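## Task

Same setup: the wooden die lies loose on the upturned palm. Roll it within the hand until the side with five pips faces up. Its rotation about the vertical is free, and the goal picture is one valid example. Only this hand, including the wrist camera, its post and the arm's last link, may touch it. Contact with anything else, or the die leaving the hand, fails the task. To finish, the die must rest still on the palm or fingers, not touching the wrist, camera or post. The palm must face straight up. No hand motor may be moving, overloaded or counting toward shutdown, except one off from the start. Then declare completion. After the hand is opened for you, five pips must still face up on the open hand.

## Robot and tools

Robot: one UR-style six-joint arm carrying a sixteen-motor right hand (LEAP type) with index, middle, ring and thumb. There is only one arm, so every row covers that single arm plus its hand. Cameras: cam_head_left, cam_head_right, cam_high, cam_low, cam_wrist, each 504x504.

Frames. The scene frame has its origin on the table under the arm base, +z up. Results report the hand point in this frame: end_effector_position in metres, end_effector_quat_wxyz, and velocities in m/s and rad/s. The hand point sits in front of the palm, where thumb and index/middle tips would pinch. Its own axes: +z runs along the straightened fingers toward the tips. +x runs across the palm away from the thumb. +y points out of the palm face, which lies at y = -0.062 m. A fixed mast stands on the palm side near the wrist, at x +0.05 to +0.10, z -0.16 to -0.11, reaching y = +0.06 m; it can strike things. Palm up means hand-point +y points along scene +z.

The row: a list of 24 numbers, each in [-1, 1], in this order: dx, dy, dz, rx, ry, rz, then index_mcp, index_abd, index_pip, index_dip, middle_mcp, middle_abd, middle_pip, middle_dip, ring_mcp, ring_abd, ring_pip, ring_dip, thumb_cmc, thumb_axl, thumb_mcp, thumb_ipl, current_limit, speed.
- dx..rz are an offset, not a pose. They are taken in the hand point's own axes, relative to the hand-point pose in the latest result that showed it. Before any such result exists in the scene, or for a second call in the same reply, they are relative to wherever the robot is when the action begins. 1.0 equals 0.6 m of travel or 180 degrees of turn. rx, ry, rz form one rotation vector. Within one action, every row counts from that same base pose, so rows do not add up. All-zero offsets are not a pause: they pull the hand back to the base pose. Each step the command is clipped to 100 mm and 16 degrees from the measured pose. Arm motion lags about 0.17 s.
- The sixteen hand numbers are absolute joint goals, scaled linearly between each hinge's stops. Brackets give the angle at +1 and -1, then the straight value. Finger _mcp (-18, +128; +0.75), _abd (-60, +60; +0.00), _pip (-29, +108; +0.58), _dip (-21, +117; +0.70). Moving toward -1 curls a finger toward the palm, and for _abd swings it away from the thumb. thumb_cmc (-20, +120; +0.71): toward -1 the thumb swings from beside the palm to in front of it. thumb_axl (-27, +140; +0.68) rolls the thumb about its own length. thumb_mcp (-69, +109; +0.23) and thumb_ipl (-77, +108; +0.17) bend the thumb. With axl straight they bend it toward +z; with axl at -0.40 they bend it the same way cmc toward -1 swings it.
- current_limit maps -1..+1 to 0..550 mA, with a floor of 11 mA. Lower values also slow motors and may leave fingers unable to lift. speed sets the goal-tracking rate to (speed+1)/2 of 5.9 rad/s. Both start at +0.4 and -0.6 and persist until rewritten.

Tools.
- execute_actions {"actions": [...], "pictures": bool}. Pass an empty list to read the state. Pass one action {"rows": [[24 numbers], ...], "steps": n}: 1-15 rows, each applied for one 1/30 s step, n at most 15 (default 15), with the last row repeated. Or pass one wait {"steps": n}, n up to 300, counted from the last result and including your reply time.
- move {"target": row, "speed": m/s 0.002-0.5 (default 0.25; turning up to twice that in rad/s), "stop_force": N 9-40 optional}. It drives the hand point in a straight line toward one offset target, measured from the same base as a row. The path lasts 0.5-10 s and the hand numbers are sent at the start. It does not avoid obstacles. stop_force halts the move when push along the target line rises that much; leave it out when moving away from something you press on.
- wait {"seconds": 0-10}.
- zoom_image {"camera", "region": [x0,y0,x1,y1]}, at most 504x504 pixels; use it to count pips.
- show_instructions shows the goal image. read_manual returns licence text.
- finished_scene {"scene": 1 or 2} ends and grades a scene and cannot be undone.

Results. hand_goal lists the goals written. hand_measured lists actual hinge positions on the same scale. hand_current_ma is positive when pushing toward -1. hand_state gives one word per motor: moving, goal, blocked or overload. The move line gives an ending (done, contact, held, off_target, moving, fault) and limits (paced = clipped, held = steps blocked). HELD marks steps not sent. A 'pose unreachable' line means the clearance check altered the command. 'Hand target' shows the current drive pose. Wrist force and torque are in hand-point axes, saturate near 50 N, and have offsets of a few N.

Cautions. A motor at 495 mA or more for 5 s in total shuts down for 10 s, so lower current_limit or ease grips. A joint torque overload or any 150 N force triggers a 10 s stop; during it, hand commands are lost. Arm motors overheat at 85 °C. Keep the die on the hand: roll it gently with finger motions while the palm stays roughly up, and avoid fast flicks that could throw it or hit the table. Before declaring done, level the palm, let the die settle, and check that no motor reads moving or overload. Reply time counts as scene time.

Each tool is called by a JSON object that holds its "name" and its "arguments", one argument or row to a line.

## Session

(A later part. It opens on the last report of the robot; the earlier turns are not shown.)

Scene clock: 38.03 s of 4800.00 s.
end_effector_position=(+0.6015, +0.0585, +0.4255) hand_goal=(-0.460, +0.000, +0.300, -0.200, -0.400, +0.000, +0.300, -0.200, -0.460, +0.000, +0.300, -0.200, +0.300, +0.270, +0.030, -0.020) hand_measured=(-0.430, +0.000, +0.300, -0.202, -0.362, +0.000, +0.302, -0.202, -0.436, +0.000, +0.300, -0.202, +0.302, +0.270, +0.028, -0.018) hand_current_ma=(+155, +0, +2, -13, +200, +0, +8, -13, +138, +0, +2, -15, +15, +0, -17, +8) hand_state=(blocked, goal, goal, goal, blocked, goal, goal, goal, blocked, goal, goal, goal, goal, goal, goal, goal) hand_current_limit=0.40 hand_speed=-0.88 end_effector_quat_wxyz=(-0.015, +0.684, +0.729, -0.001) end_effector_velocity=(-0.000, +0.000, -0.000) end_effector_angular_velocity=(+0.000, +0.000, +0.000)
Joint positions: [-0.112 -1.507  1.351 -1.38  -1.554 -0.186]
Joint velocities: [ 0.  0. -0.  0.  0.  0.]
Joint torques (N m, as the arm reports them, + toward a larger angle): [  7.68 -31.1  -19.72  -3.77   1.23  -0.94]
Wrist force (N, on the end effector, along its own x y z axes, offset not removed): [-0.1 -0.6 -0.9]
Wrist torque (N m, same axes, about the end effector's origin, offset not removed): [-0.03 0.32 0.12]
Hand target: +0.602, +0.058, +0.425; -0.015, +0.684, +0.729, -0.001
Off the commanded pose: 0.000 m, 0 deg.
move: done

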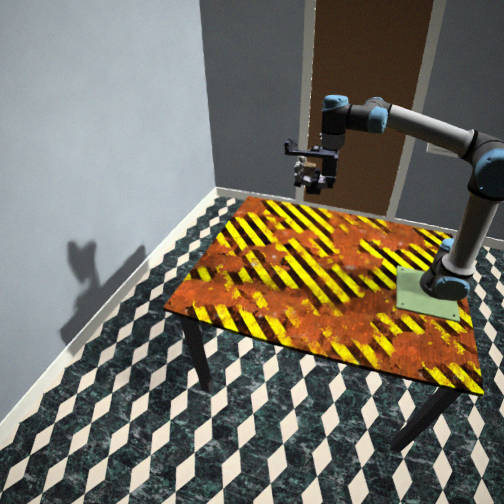

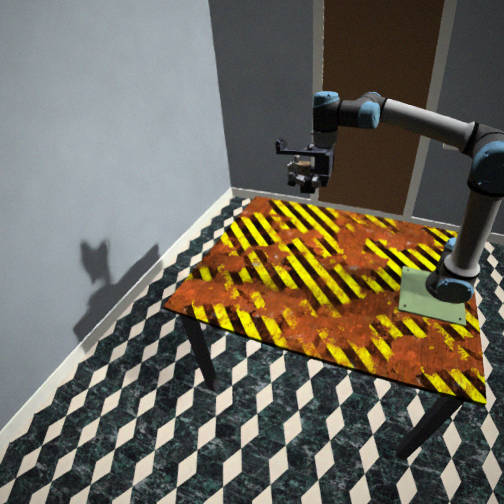

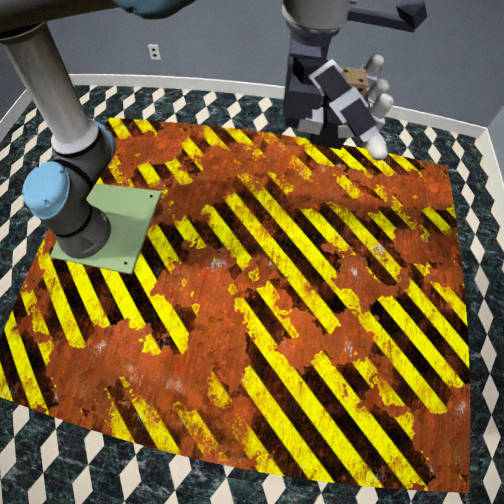

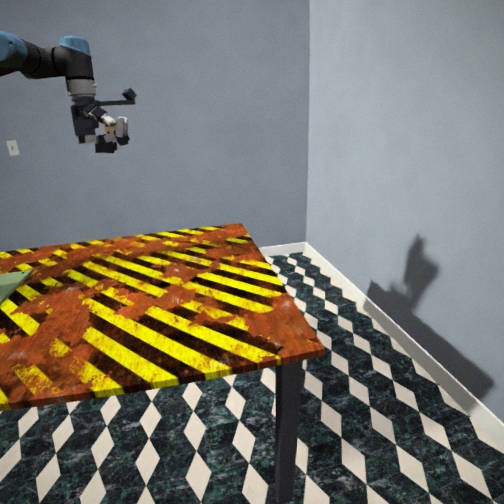

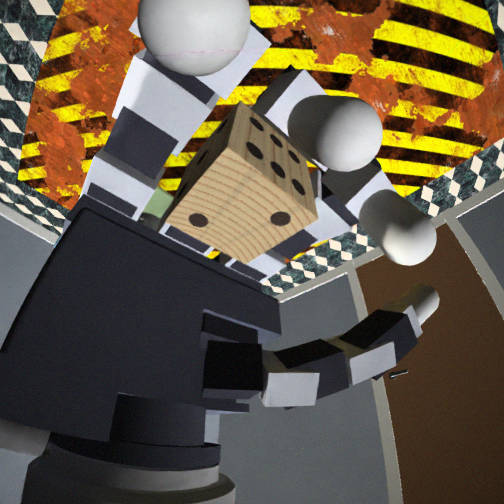

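{"name": "move", "arguments": {
  "target": [0,0,0,-0.355,0,0,-0.46,0,0.3,-0.2,-0.46,0,0.3,-0.2,-0.46,0,0.3,-0.2,0.3,0.27,0.03,-0.02,0.4,-0.85],
  "speed": 0.3
}}

{"name": "move", "arguments": {
  "target": [0,0,0,0,0,0,0.45,0,0.3,-0.2,0.45,0,0.3,-0.2,0.45,0,0.3,-0.2,0.3,0.27,0.03,-0.02,0.4,-0.8]
}}

{"name": "move", "arguments": {
  "target": [0,0,0,-0.04,0,0,0.7,0,0.3,-0.2,0.7,0,0.3,-0.2,0.7,0,0.3,-0.2,0.3,0.27,0.03,-0.02,0.4,-0.88],
  "speed": 0.06
}}

{"name": "zoom_image", "arguments": {
  "camera": "cam_low",
  "region": [60,100,180,210]
}}

Scene clock: 42.70 s of 4800.00 s.
end_effector_position=(+0.6013, +0.0585, +0.4256) hand_goal=(-0.460, +0.000, +0.300, -0.200, -0.460, +0.000, +0.300, -0.200, -0.460, +0.000, +0.300, -0.200, +0.300, +0.270, +0.030, -0.020) hand_measured=(-0.444, +0.000, +0.300, -0.202, -0.438, +0.000, +0.302, -0.202, -0.446, +0.000, +0.300, -0.202, +0.308, +0.270, +0.028, -0.018) hand_current_ma=(+87, +0, +2, -13, +112, +0, +8, -13, +77, +0, +2, -15, +37, +0, -17, +8) hand_state=(goal, goal, goal, goal, blocked, goal, goal, goal, goal, goal, goal, goal, goal, goal, goal, goal) hand_current_limit=0.40 hand_speed=-0.85 end_effector_quat_wxyz=(+0.349, +0.589, +0.620, +0.384) end_effector_velocity=(+0.001, +0.000, +0.000) end_effector_angular_velocity=(-0.000, -0.013, -0.001)
Joint positions: [-0.187 -1.627  2.253 -3.264 -1.33  -0.104]
Joint velocities: [ 0.002  0.01   0.002 -0.026 -0.002  0.004]
Joint torques (N m, as the arm reports them, + toward a larger angle): [  7.72 -11.32 -15.45  -4.49  -1.02   1.33]
Wrist force (N, on the end effector, along its own x y z axes, offset not removed): [0.5 -1.2 -3.4]
Wrist torque (N m, same axes, about the end effector's origin, offset not removed): [0.00 0.20 -0.02]
Hand target: +0.601, +0.059, +0.426; +0.349, +0.588, +0.619, +0.385
Off the commanded pose: 0.000 m, 0 deg.
move: done

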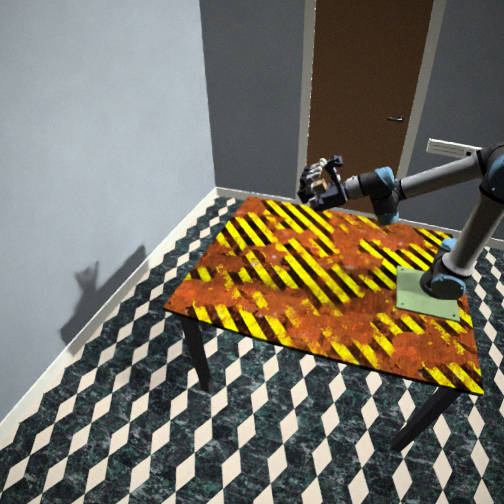

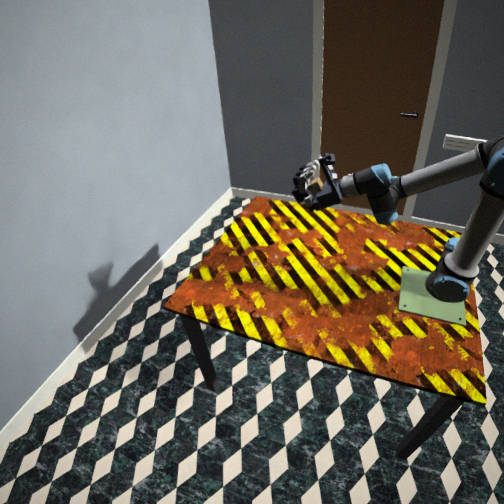

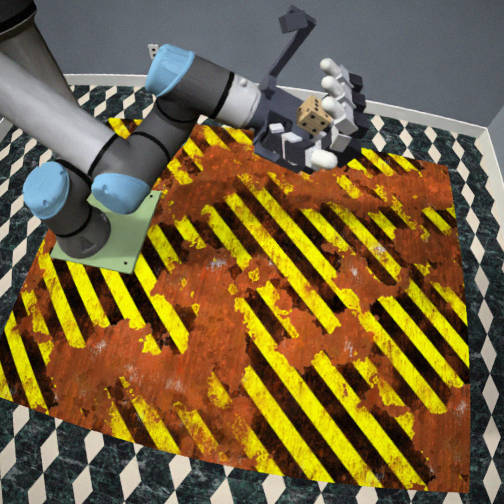

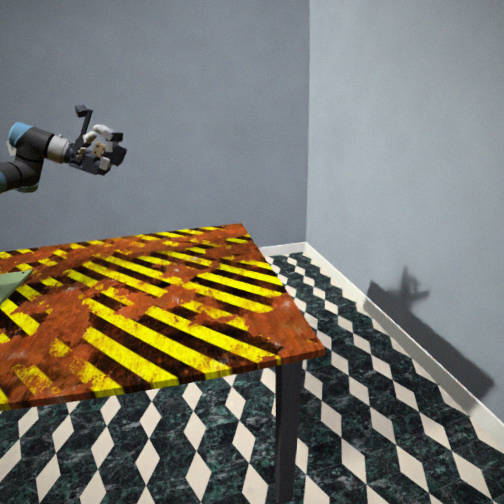

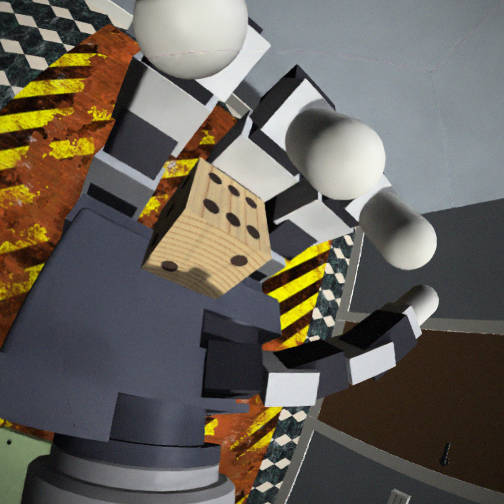

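Scene clock: 44.93 s of 4800.00 s.
end_effector_position=(+0.6013, +0.0585, +0.4256) hand_goal=(+0.450, +0.000, +0.300, -0.200, +0.450, +0.000, +0.300, -0.200, +0.450, +0.000, +0.300, -0.200, +0.300, +0.270, +0.030, -0.020) hand_measured=(+0.460, +0.000, +0.300, -0.202, +0.460, +0.000, +0.302, -0.202, +0.458, +0.000, +0.300, -0.202, +0.308, +0.270, +0.028, -0.018) hand_current_ma=(+55, +0, +2, -13, +57, +0, +8, -13, +49, +0, +2, -15, +37, +0, -17, +8) hand_state=(goal, goal, goal, goal, goal, goal, goal, goal, goal, goal, goal, goal, goal, goal, goal, goal) hand_current_limit=0.40 hand_speed=-0.80 end_effector_quat_wxyz=(+0.349, +0.589, +0.620, +0.384) end_effector_velocity=(+0.000, +0.000, +0.000) end_effector_angular_velocity=(-0.000, -0.000, +0.000)
Joint positions: [-0.187 -1.627  2.253 -3.264 -1.33  -0.104]
Joint velocities: [ 0.  0. -0. -0. -0. -0.]
Joint torques (N m, as the arm reports them, + toward a larger angle): [ -6.18 -23.64 -27.02  -1.79   1.61  -1.51]
Wrist force (N, on the end effector, along its own x y z axes, offset not removed): [-2.3 1.3 0.1]
Wrist torque (N m, same axes, about the end effector's origin, offset not removed): [0.26 0.55 -0.23]
Hand target: +0.601, +0.058, +0.426; +0.349, +0.589, +0.620, +0.384
Off the commanded pose: 0.000 m, 0 deg.
move: done

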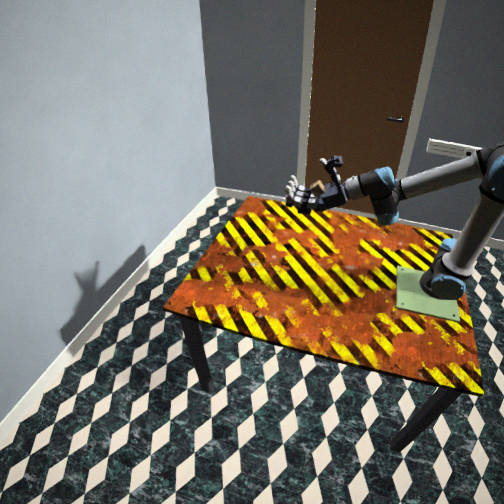

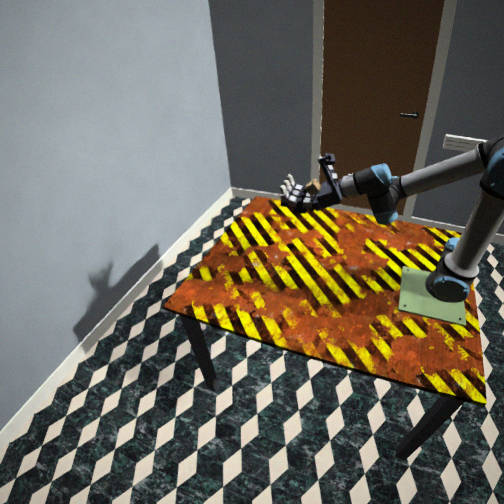

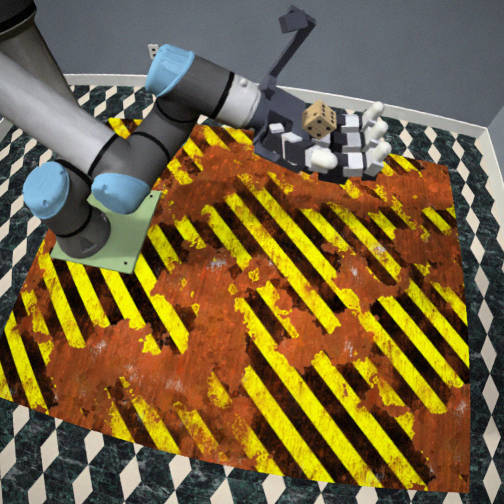

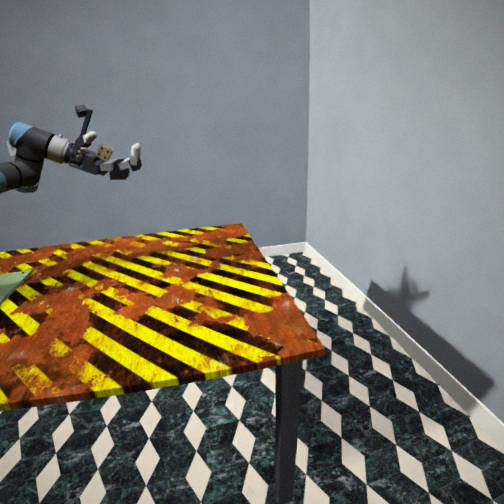

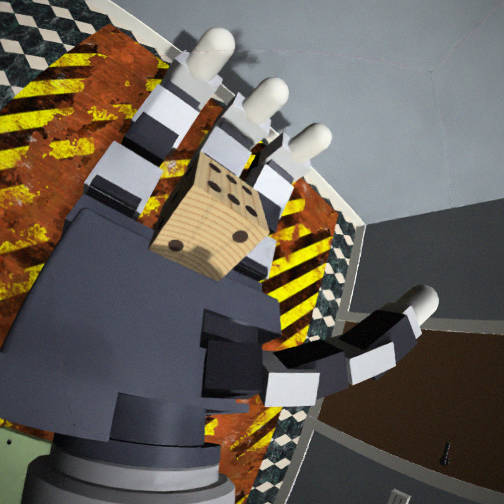

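Scene clock: 46.30 s of 4800.00 s.
end_effector_position=(+0.6013, +0.0585, +0.4255) hand_goal=(+0.700, +0.000, +0.300, -0.200, +0.700, +0.000, +0.300, -0.200, +0.700, +0.000, +0.300, -0.200, +0.300, +0.270, +0.030, -0.020) hand_measured=(+0.710, +0.000, +0.300, -0.202, +0.712, +0.000, +0.302, -0.202, +0.708, +0.000, +0.300, -0.202, +0.308, +0.270, +0.028, -0.018) hand_current_ma=(+52, +0, +2, -13, +59, +0, +8, -13, +46, +0, +2, -15, +40, +0, -16, +8) hand_state=(goal, goal, goal, goal, goal, goal, goal, goal, goal, goal, goal, goal, goal, goal, goal, goal) hand_current_limit=0.40 hand_speed=-0.88 end_effector_quat_wxyz=(+0.385, +0.566, +0.595, +0.422) end_effector_velocity=(+0.000, +0.000, +0.000) end_effector_angular_velocity=(+0.001, -0.013, -0.000)
Joint positions: [-0.187 -1.535  2.281 -3.511 -1.32  -0.072]
Joint velocities: [ 0.001  0.011  0.001 -0.026  0.     0.004]
Joint torques (N m, as the arm reports them, + toward a larger angle): [  7.89 -12.53 -12.93  -4.1    1.65   1.19]
Wrist force (N, on the end effector, along its own x y z axes, offset not removed): [2.0 -4.8 -2.6]
Wrist torque (N m, same axes, about the end effector's origin, offset not removed): [-0.30 -0.07 0.10]
Hand target: +0.601, +0.058, +0.426; +0.385, +0.566, +0.594, +0.423
Off the commanded pose: 0.000 m, 0 deg.
move: done

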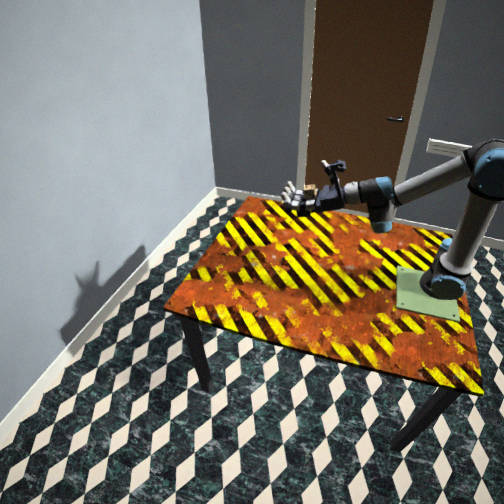

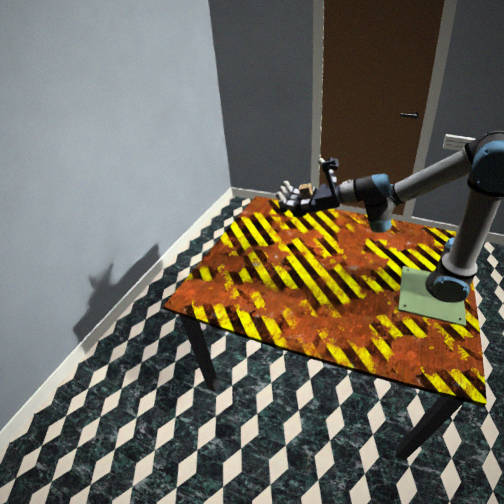

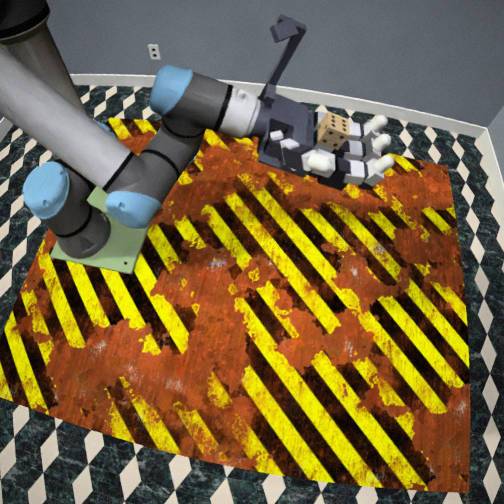

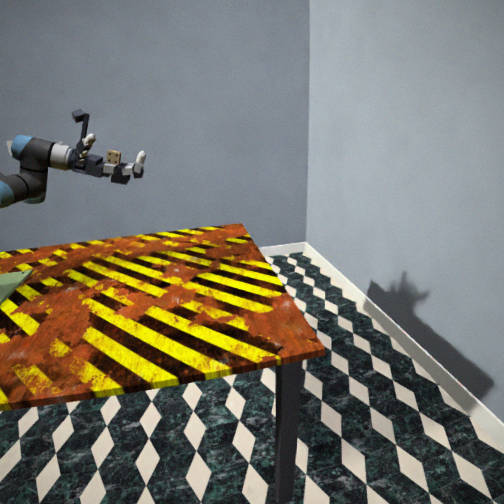

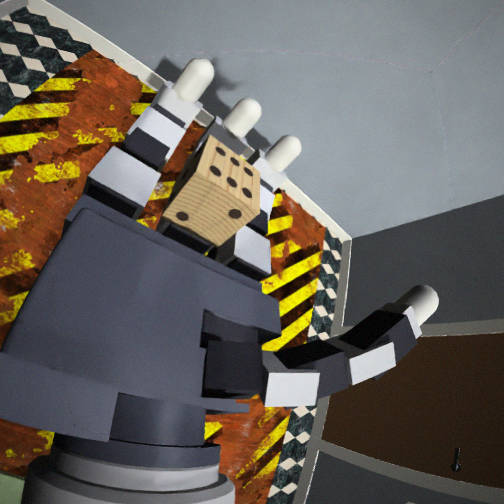

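Region (60, 100, 180, 210) of cam_low's 504x504 image, scaled by 4.200, with more detail than that image has; it fills the top 462 rows of this view, and the rest is white.

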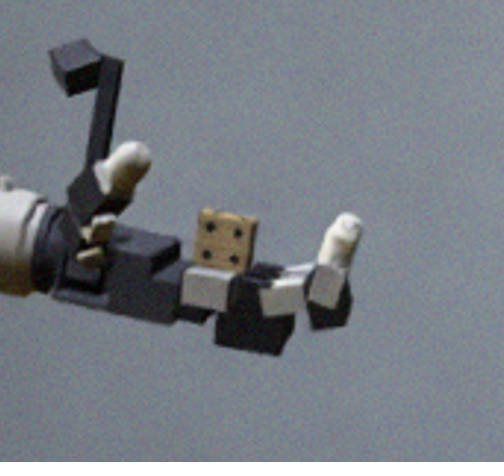

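{"name": "move", "arguments": {
  "target": [0,0,0,0.04,0,0,0.7,0,0.25,-0.25,0.7,0,0.25,-0.25,0.7,0,0.25,-0.25,0.3,0.27,0.03,-0.02,0.4,-0.85],
  "speed": 0.04
}}

{"name": "zoom_image", "arguments": {
  "camera": "cam_low",
  "region": [60,100,180,210]
}}

Scene clock: 48.83 s of 4800.00 s.
end_effector_position=(+0.6013, +0.0584, +0.4255) hand_goal=(+0.700, +0.000, +0.250, -0.250, +0.700, +0.000, +0.250, -0.250, +0.700, +0.000, +0.250, -0.250, +0.300, +0.270, +0.030, -0.020) hand_measured=(+0.710, +0.000, +0.260, -0.246, +0.712, +0.000, +0.260, -0.246, +0.708, +0.000, +0.258, -0.246, +0.308, +0.270, +0.028, -0.018) hand_current_ma=(+52, +0, +47, +17, +59, +0, +46, +18, +47, +0, +44, +19, +41, +0, -16, +8) hand_state=(goal, goal, goal, goal, goal, goal, goal, goal, goal, goal, goal, goal, goal, goal, goal, goal) hand_current_limit=0.40 hand_speed=-0.85 end_effector_quat_wxyz=(+0.349, +0.589, +0.620, +0.384) end_effector_velocity=(+0.000, -0.000, -0.000) end_effector_angular_velocity=(-0.001, +0.012, -0.000)
Joint positions: [-0.187 -1.627  2.253 -3.263 -1.33  -0.104]
Joint velocities: [-0.001 -0.008 -0.004  0.024 -0.001 -0.003]
Joint torques (N m, as the arm reports them, + toward a larger angle): [  5.99 -24.   -26.87  -1.67  -0.92  -1.64]
Wrist force (N, on the end effector, along its own x y z axes, offset not removed): [1.6 -1.5 -1.8]
Wrist torque (N m, same axes, about the end effector's origin, offset not removed): [-0.05 -0.09 0.08]
Hand target: +0.601, +0.058, +0.426; +0.349, +0.589, +0.620, +0.384
Off the commanded pose: 0.000 m, 0 deg.
move: done

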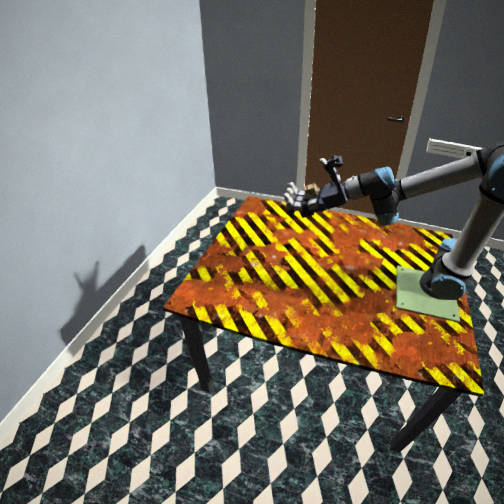

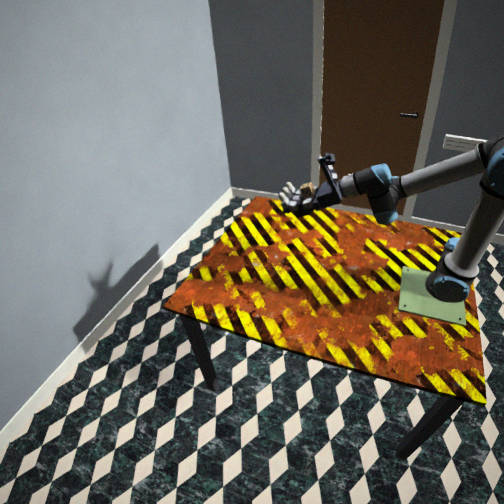

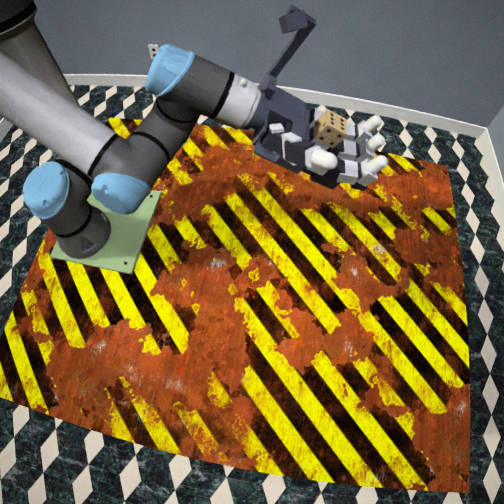

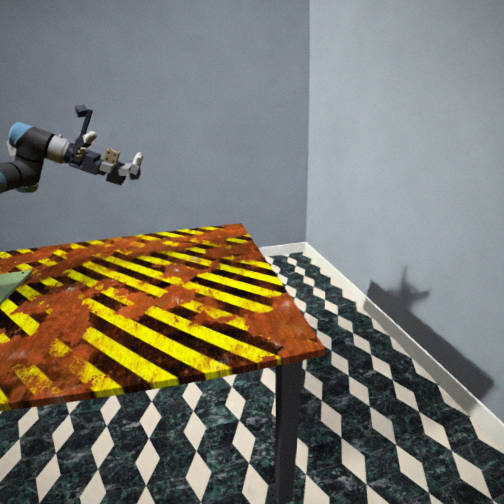

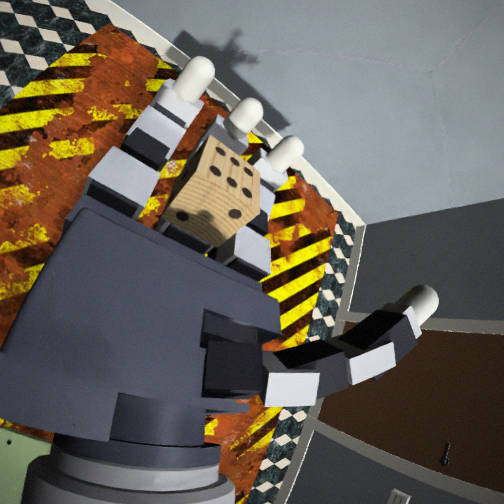

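Region (60, 100, 180, 210) of cam_low's 504x504 image, scaled by 4.200, with more detail than that image has; it fills the top 462 rows of this view, and the rest is white.

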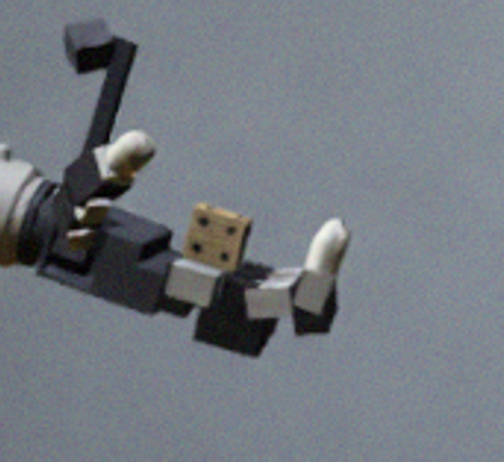

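{"name": "move", "arguments": {
  "target": [0,0,0,0,0,0,0.53,0,0.3,-0.2,0.53,0,0.3,-0.2,0.53,0,0.3,-0.2,0.3,0.27,0.03,-0.02,0.4,-0.85]
}}

{"name": "move", "arguments": {
  "target": [0,0,0,0.11,0,0,0.26,0,0.3,-0.2,0.26,0,0.3,-0.2,0.26,0,0.3,-0.2,0.3,0.27,0.03,-0.02,0.4,-0.9]
}}

{"name": "move", "arguments": {
  "target": [0,0,0,0.11,0,0,-0.02,0,0.3,-0.2,-0.02,0,0.3,-0.2,-0.02,0,0.3,-0.2,0.3,0.27,0.03,-0.02,0.4,-0.9]
}}

{"name": "zoom_image", "arguments": {
  "camera": "cam_low",
  "region": [40,70,180,200]
}}

Scene clock: 51.37 s of 4800.00 s.
end_effector_position=(+0.6013, +0.0584, +0.4256) hand_goal=(+0.530, +0.000, +0.300, -0.200, +0.530, +0.000, +0.300, -0.200, +0.530, +0.000, +0.300, -0.200, +0.300, +0.270, +0.030, -0.020) hand_measured=(+0.558, +0.000, +0.300, -0.202, +0.562, +0.000, +0.300, -0.202, +0.554, +0.000, +0.300, -0.202, +0.308, +0.270, +0.028, -0.018) hand_current_ma=(+153, +0, +1, -13, +170, +0, +1, -14, +137, +0, +1, -15, +41, +0, -16, +8) hand_state=(blocked, goal, goal, goal, blocked, goal, goal, goal, blocked, goal, goal, goal, goal, goal, goal, goal) hand_current_limit=0.40 hand_speed=-0.85 end_effector_quat_wxyz=(+0.349, +0.589, +0.620, +0.384) end_effector_velocity=(-0.000, +0.000, -0.000) end_effector_angular_velocity=(+0.000, -0.000, +0.001)
Joint positions: [-0.187 -1.627  2.253 -3.263 -1.33  -0.104]
Joint velocities: [ 0.     0.     0.    -0.001  0.001  0.   ]
Joint torques (N m, as the arm reports them, + toward a larger angle): [ -6.1  -10.57 -15.47  -4.56   1.77   1.24]
Wrist force (N, on the end effector, along its own x y z axes, offset not removed): [0.1 -1.1 -2.2]
Wrist torque (N m, same axes, about the end effector's origin, offset not removed): [0.18 0.22 -0.03]
Hand target: +0.601, +0.058, +0.426; +0.349, +0.589, +0.620, +0.384
Off the commanded pose: 0.000 m, 0 deg.
move: done

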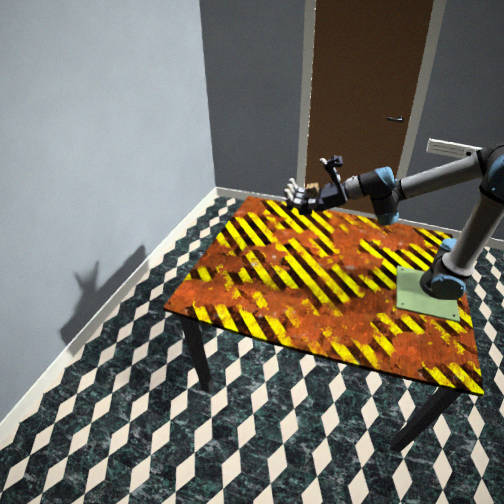

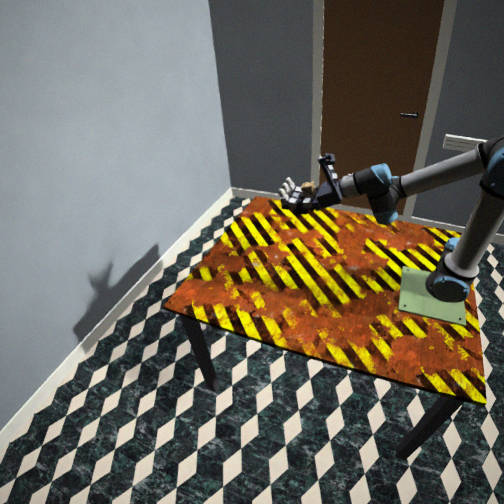

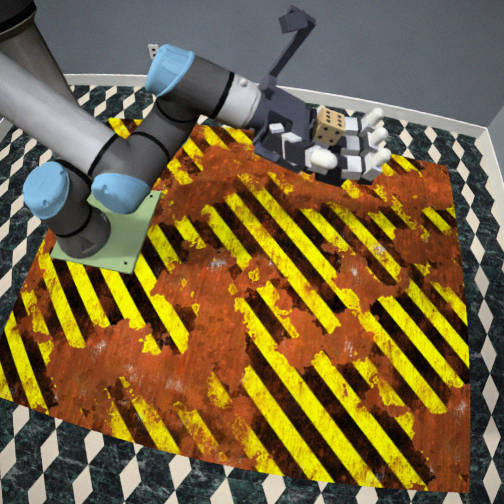

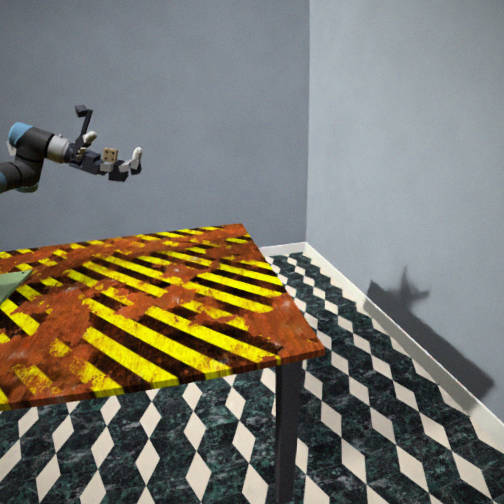

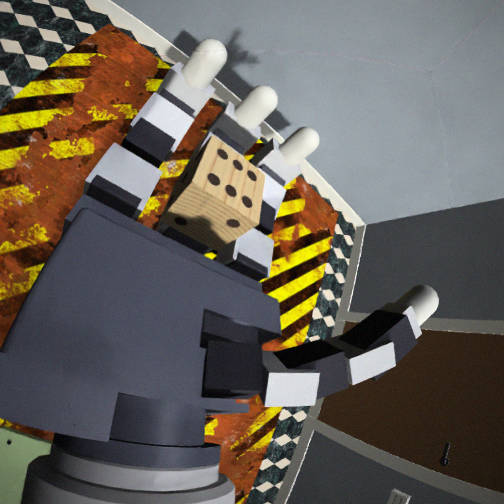

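Scene clock: 52.80 s of 4800.00 s.
end_effector_position=(+0.6013, +0.0584, +0.4257) hand_goal=(+0.260, +0.000, +0.300, -0.200, +0.260, +0.000, +0.300, -0.200, +0.260, +0.000, +0.300, -0.200, +0.300, +0.270, +0.030, -0.020) hand_measured=(+0.288, +0.000, +0.300, -0.202, +0.292, +0.000, +0.300, -0.202, +0.284, +0.000, +0.300, -0.202, +0.308, +0.270, +0.028, -0.018) hand_current_ma=(+154, +0, +1, -13, +171, +0, +1, -14, +137, +0, +1, -15, +41, +0, -16, +8) hand_state=(blocked, goal, goal, goal, blocked, goal, goal, goal, blocked, goal, goal, goal, goal, goal, goal, goal) hand_current_limit=0.40 hand_speed=-0.90 end_effector_quat_wxyz=(+0.243, +0.640, +0.676, +0.272) end_effector_velocity=(+0.000, +0.000, -0.000) end_effector_angular_velocity=(+0.000, +0.001, +0.000)
Joint positions: [-0.174 -1.758  2.072 -2.603 -1.388 -0.17 ]
Joint velocities: [ 0.     0.001 -0.001  0.002 -0.     0.   ]
Joint torques (N m, as the arm reports them, + toward a larger angle): [  7.51  -8.13 -30.02  -1.84  -1.05  -1.62]
Wrist force (N, on the end effector, along its own x y z axes, offset not removed): [2.0 -0.6 -3.3]
Wrist torque (N m, same axes, about the end effector's origin, offset not removed): [0.34 -0.08 0.20]
Hand target: +0.601, +0.058, +0.426; +0.243, +0.640, +0.677, +0.272
Off the commanded pose: 0.000 m, 0 deg.
move: done

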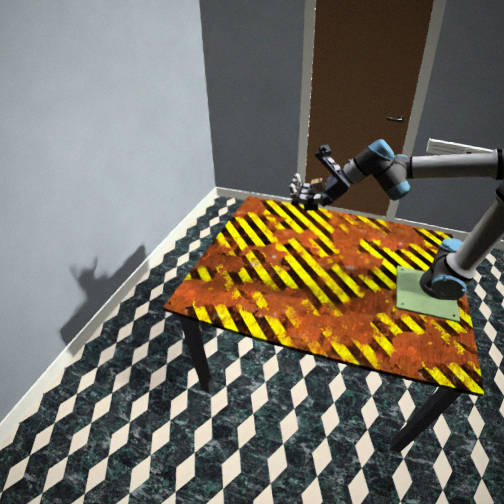

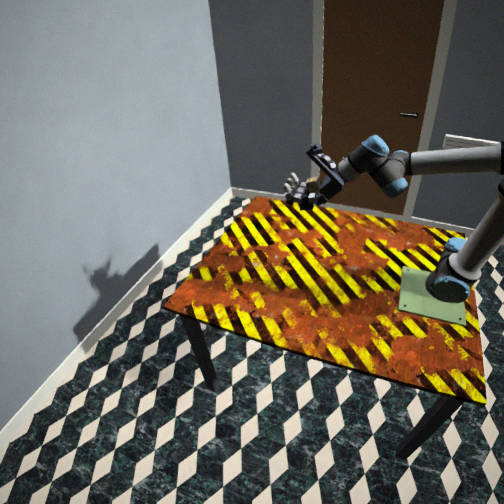

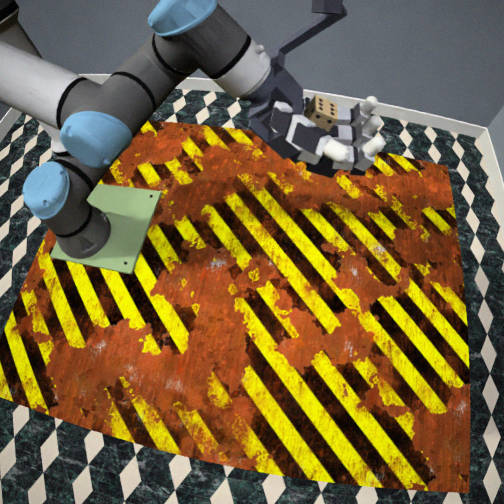

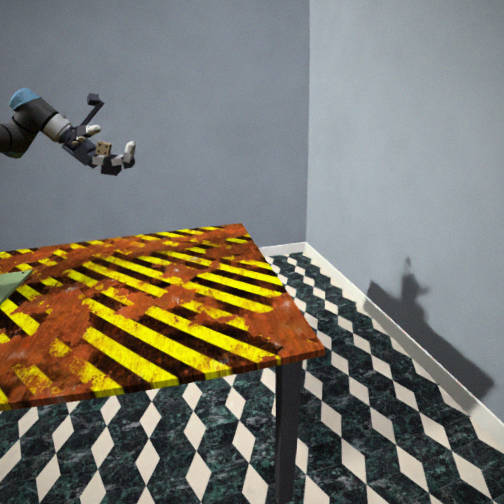

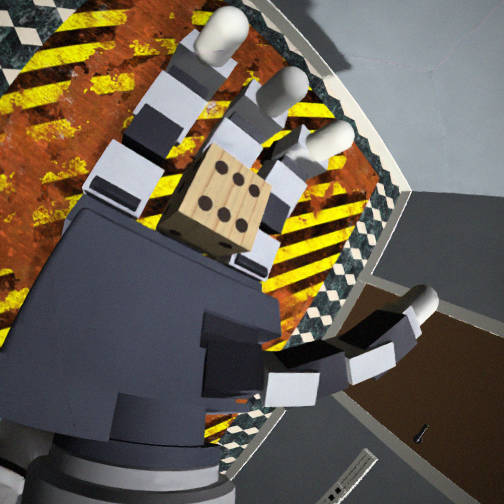

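Scene clock: 54.27 s of 4800.00 s.
end_effector_position=(+0.6014, +0.0584, +0.4256) hand_goal=(-0.020, +0.000, +0.300, -0.200, -0.020, +0.000, +0.300, -0.200, -0.020, +0.000, +0.300, -0.200, +0.300, +0.270, +0.030, -0.020) hand_measured=(+0.008, +0.000, +0.300, -0.202, +0.014, +0.000, +0.300, -0.202, +0.004, +0.000, +0.300, -0.202, +0.308, +0.270, +0.028, -0.018) hand_current_ma=(+154, +0, +1, -13, +181, +0, +1, -14, +138, +0, +1, -15, +41, +0, -16, +8) hand_state=(blocked, goal, goal, goal, blocked, goal, goal, goal, blocked, goal, goal, goal, goal, goal, goal, goal) hand_current_limit=0.40 hand_speed=-0.90 end_effector_quat_wxyz=(+0.129, +0.672, +0.713, +0.152) end_effector_velocity=(+0.000, -0.001, +0.000) end_effector_angular_velocity=(-0.000, -0.001, -0.001)
Joint positions: [-0.148 -1.716  1.788 -2.022 -1.466 -0.197]
Joint velocities: [-0.001  0.    -0.001  0.    -0.     0.   ]
Joint torques (N m, as the arm reports them, + toward a larger angle): [  7.57 -10.2  -31.36  -1.77  -0.96  -1.58]
Wrist force (N, on the end effector, along its own x y z axes, offset not removed): [-0.4 -0.5 -1.5]
Wrist torque (N m, same axes, about the end effector's origin, offset not removed): [0.42 0.13 0.21]
Hand target: +0.601, +0.058, +0.426; +0.129, +0.672, +0.713, +0.152
Off the commanded pose: 0.000 m, 0 deg.
move: done

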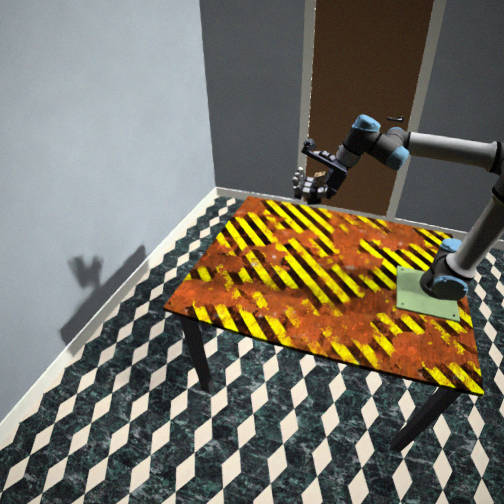

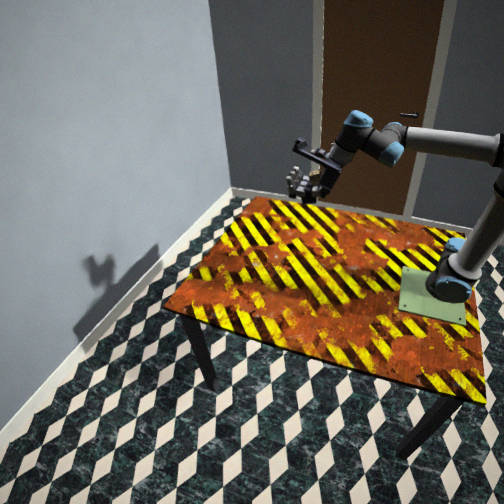

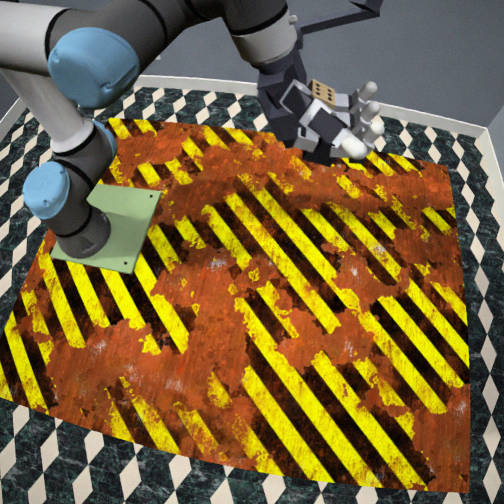

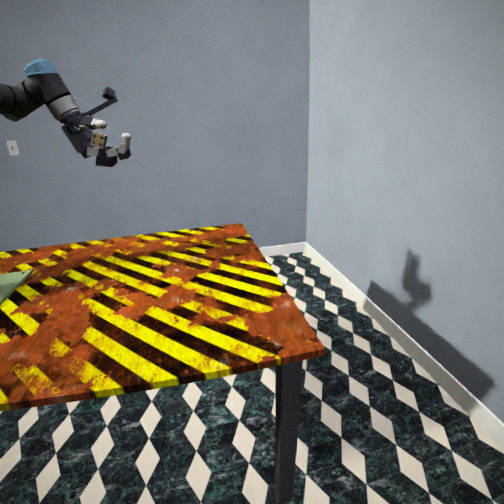

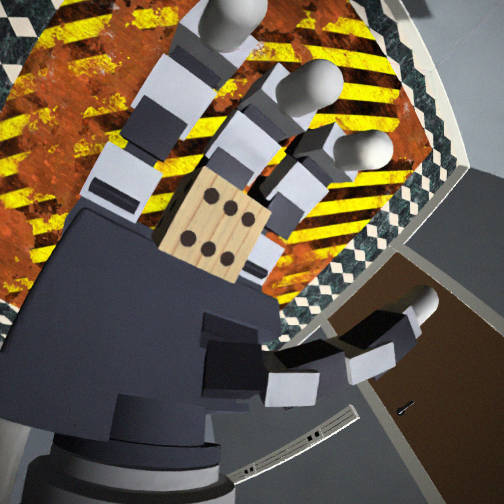

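Region (40, 70, 180, 200) of cam_low's 504x504 image, scaled by 3.600, with more detail than that image has; it fills the top 468 rows of this view, and the rest is white.

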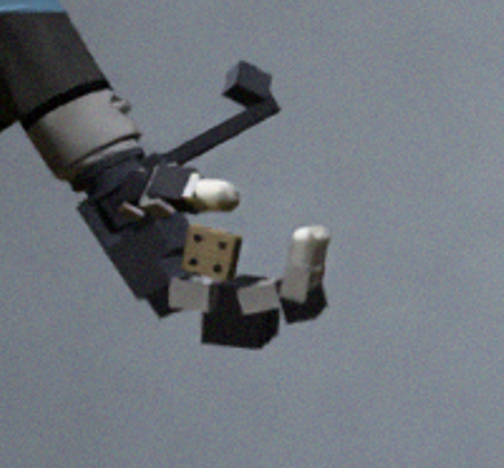

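{"name": "move", "arguments": {
  "target": [0,0,0,0.07,0,0,-0.02,0,0.3,-0.2,-0.02,0,0.3,-0.2,-0.02,0,0.3,-0.2,0.3,0.27,0.03,-0.02,0.4,-0.9],
  "speed": 0.08
}}

{"name": "zoom_image", "arguments": {
  "camera": "cam_low",
  "region": [40,70,180,200]
}}

Scene clock: 56.67 s of 4800.00 s.
end_effector_position=(+0.6014, +0.0584, +0.4256) hand_goal=(-0.020, +0.000, +0.300, -0.200, -0.020, +0.000, +0.300, -0.200, -0.020, +0.000, +0.300, -0.200, +0.300, +0.270, +0.030, -0.020) hand_measured=(+0.008, +0.000, +0.300, -0.202, +0.012, +0.000, +0.300, -0.202, +0.002, +0.000, +0.300, -0.202, +0.308, +0.270, +0.028, -0.018) hand_current_ma=(+145, +0, +1, -13, +175, +0, +1, -14, +130, +0, +1, -14, +40, +0, -16, +8) hand_state=(blocked, goal, goal, goal, blocked, goal, goal, goal, blocked, goal, goal, goal, goal, goal, goal, goal) hand_current_limit=0.40 hand_speed=-0.90 end_effector_quat_wxyz=(+0.055, +0.682, +0.726, +0.073) end_effector_velocity=(+0.000, -0.000, +0.000) end_effector_angular_velocity=(-0.001, +0.012, -0.000)
Joint positions: [-0.13  -1.625  1.574 -1.685 -1.514 -0.196]
Joint velocities: [ 0.001  0.006 -0.013  0.018 -0.002  0.001]
Joint torques (N m, as the arm reports them, + toward a larger angle): [  8.04 -13.53 -30.24  -1.49  -0.98   1.26]
Wrist force (N, on the end effector, along its own x y z axes, offset not removed): [0.9 -0.5 -1.0]
Wrist torque (N m, same axes, about the end effector's origin, offset not removed): [0.24 -0.02 0.12]
Hand target: +0.601, +0.058, +0.426; +0.055, +0.682, +0.726, +0.073
Off the commanded pose: 0.000 m, 0 deg.
move: done

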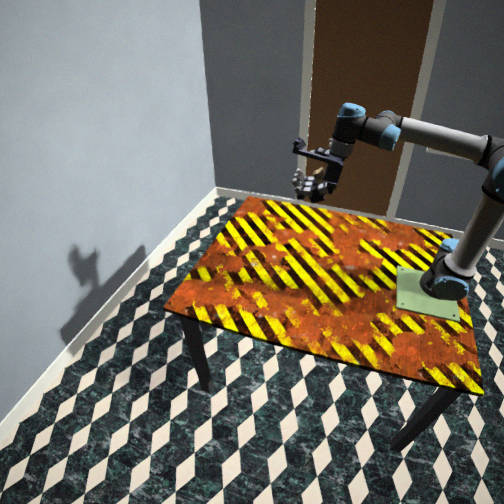

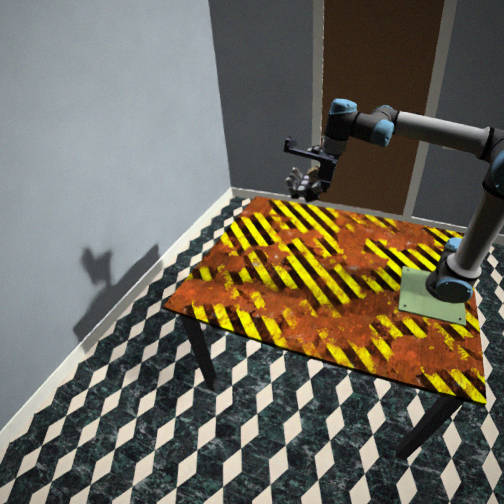

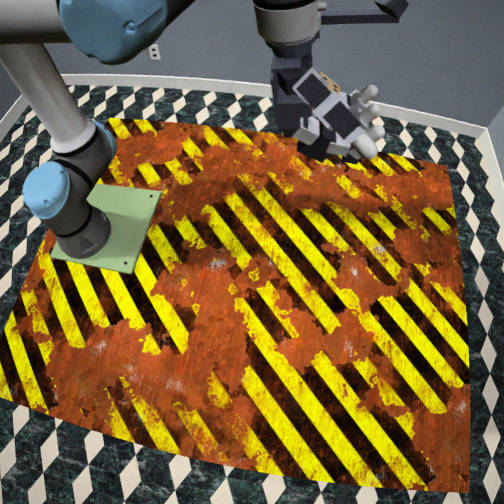

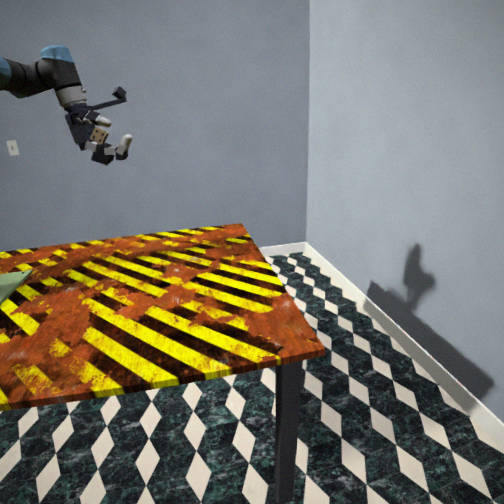

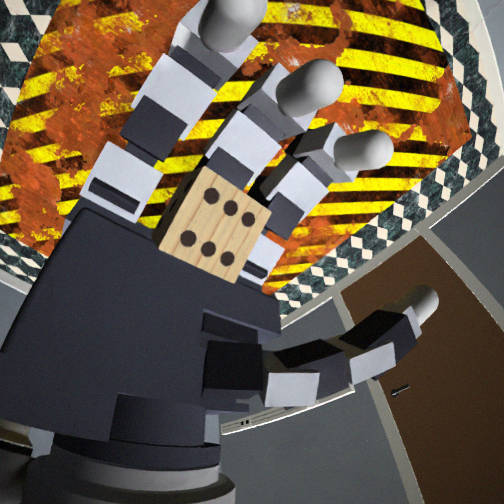

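Region (40, 70, 180, 200) of cam_low's 504x504 image, scaled by 3.600, with more detail than that image has; it fills the top 468 rows of this view, and the rest is white.

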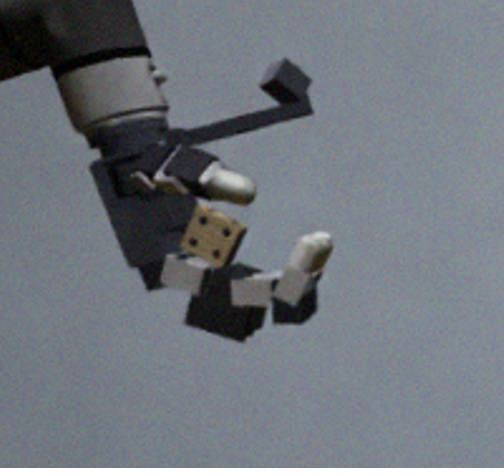

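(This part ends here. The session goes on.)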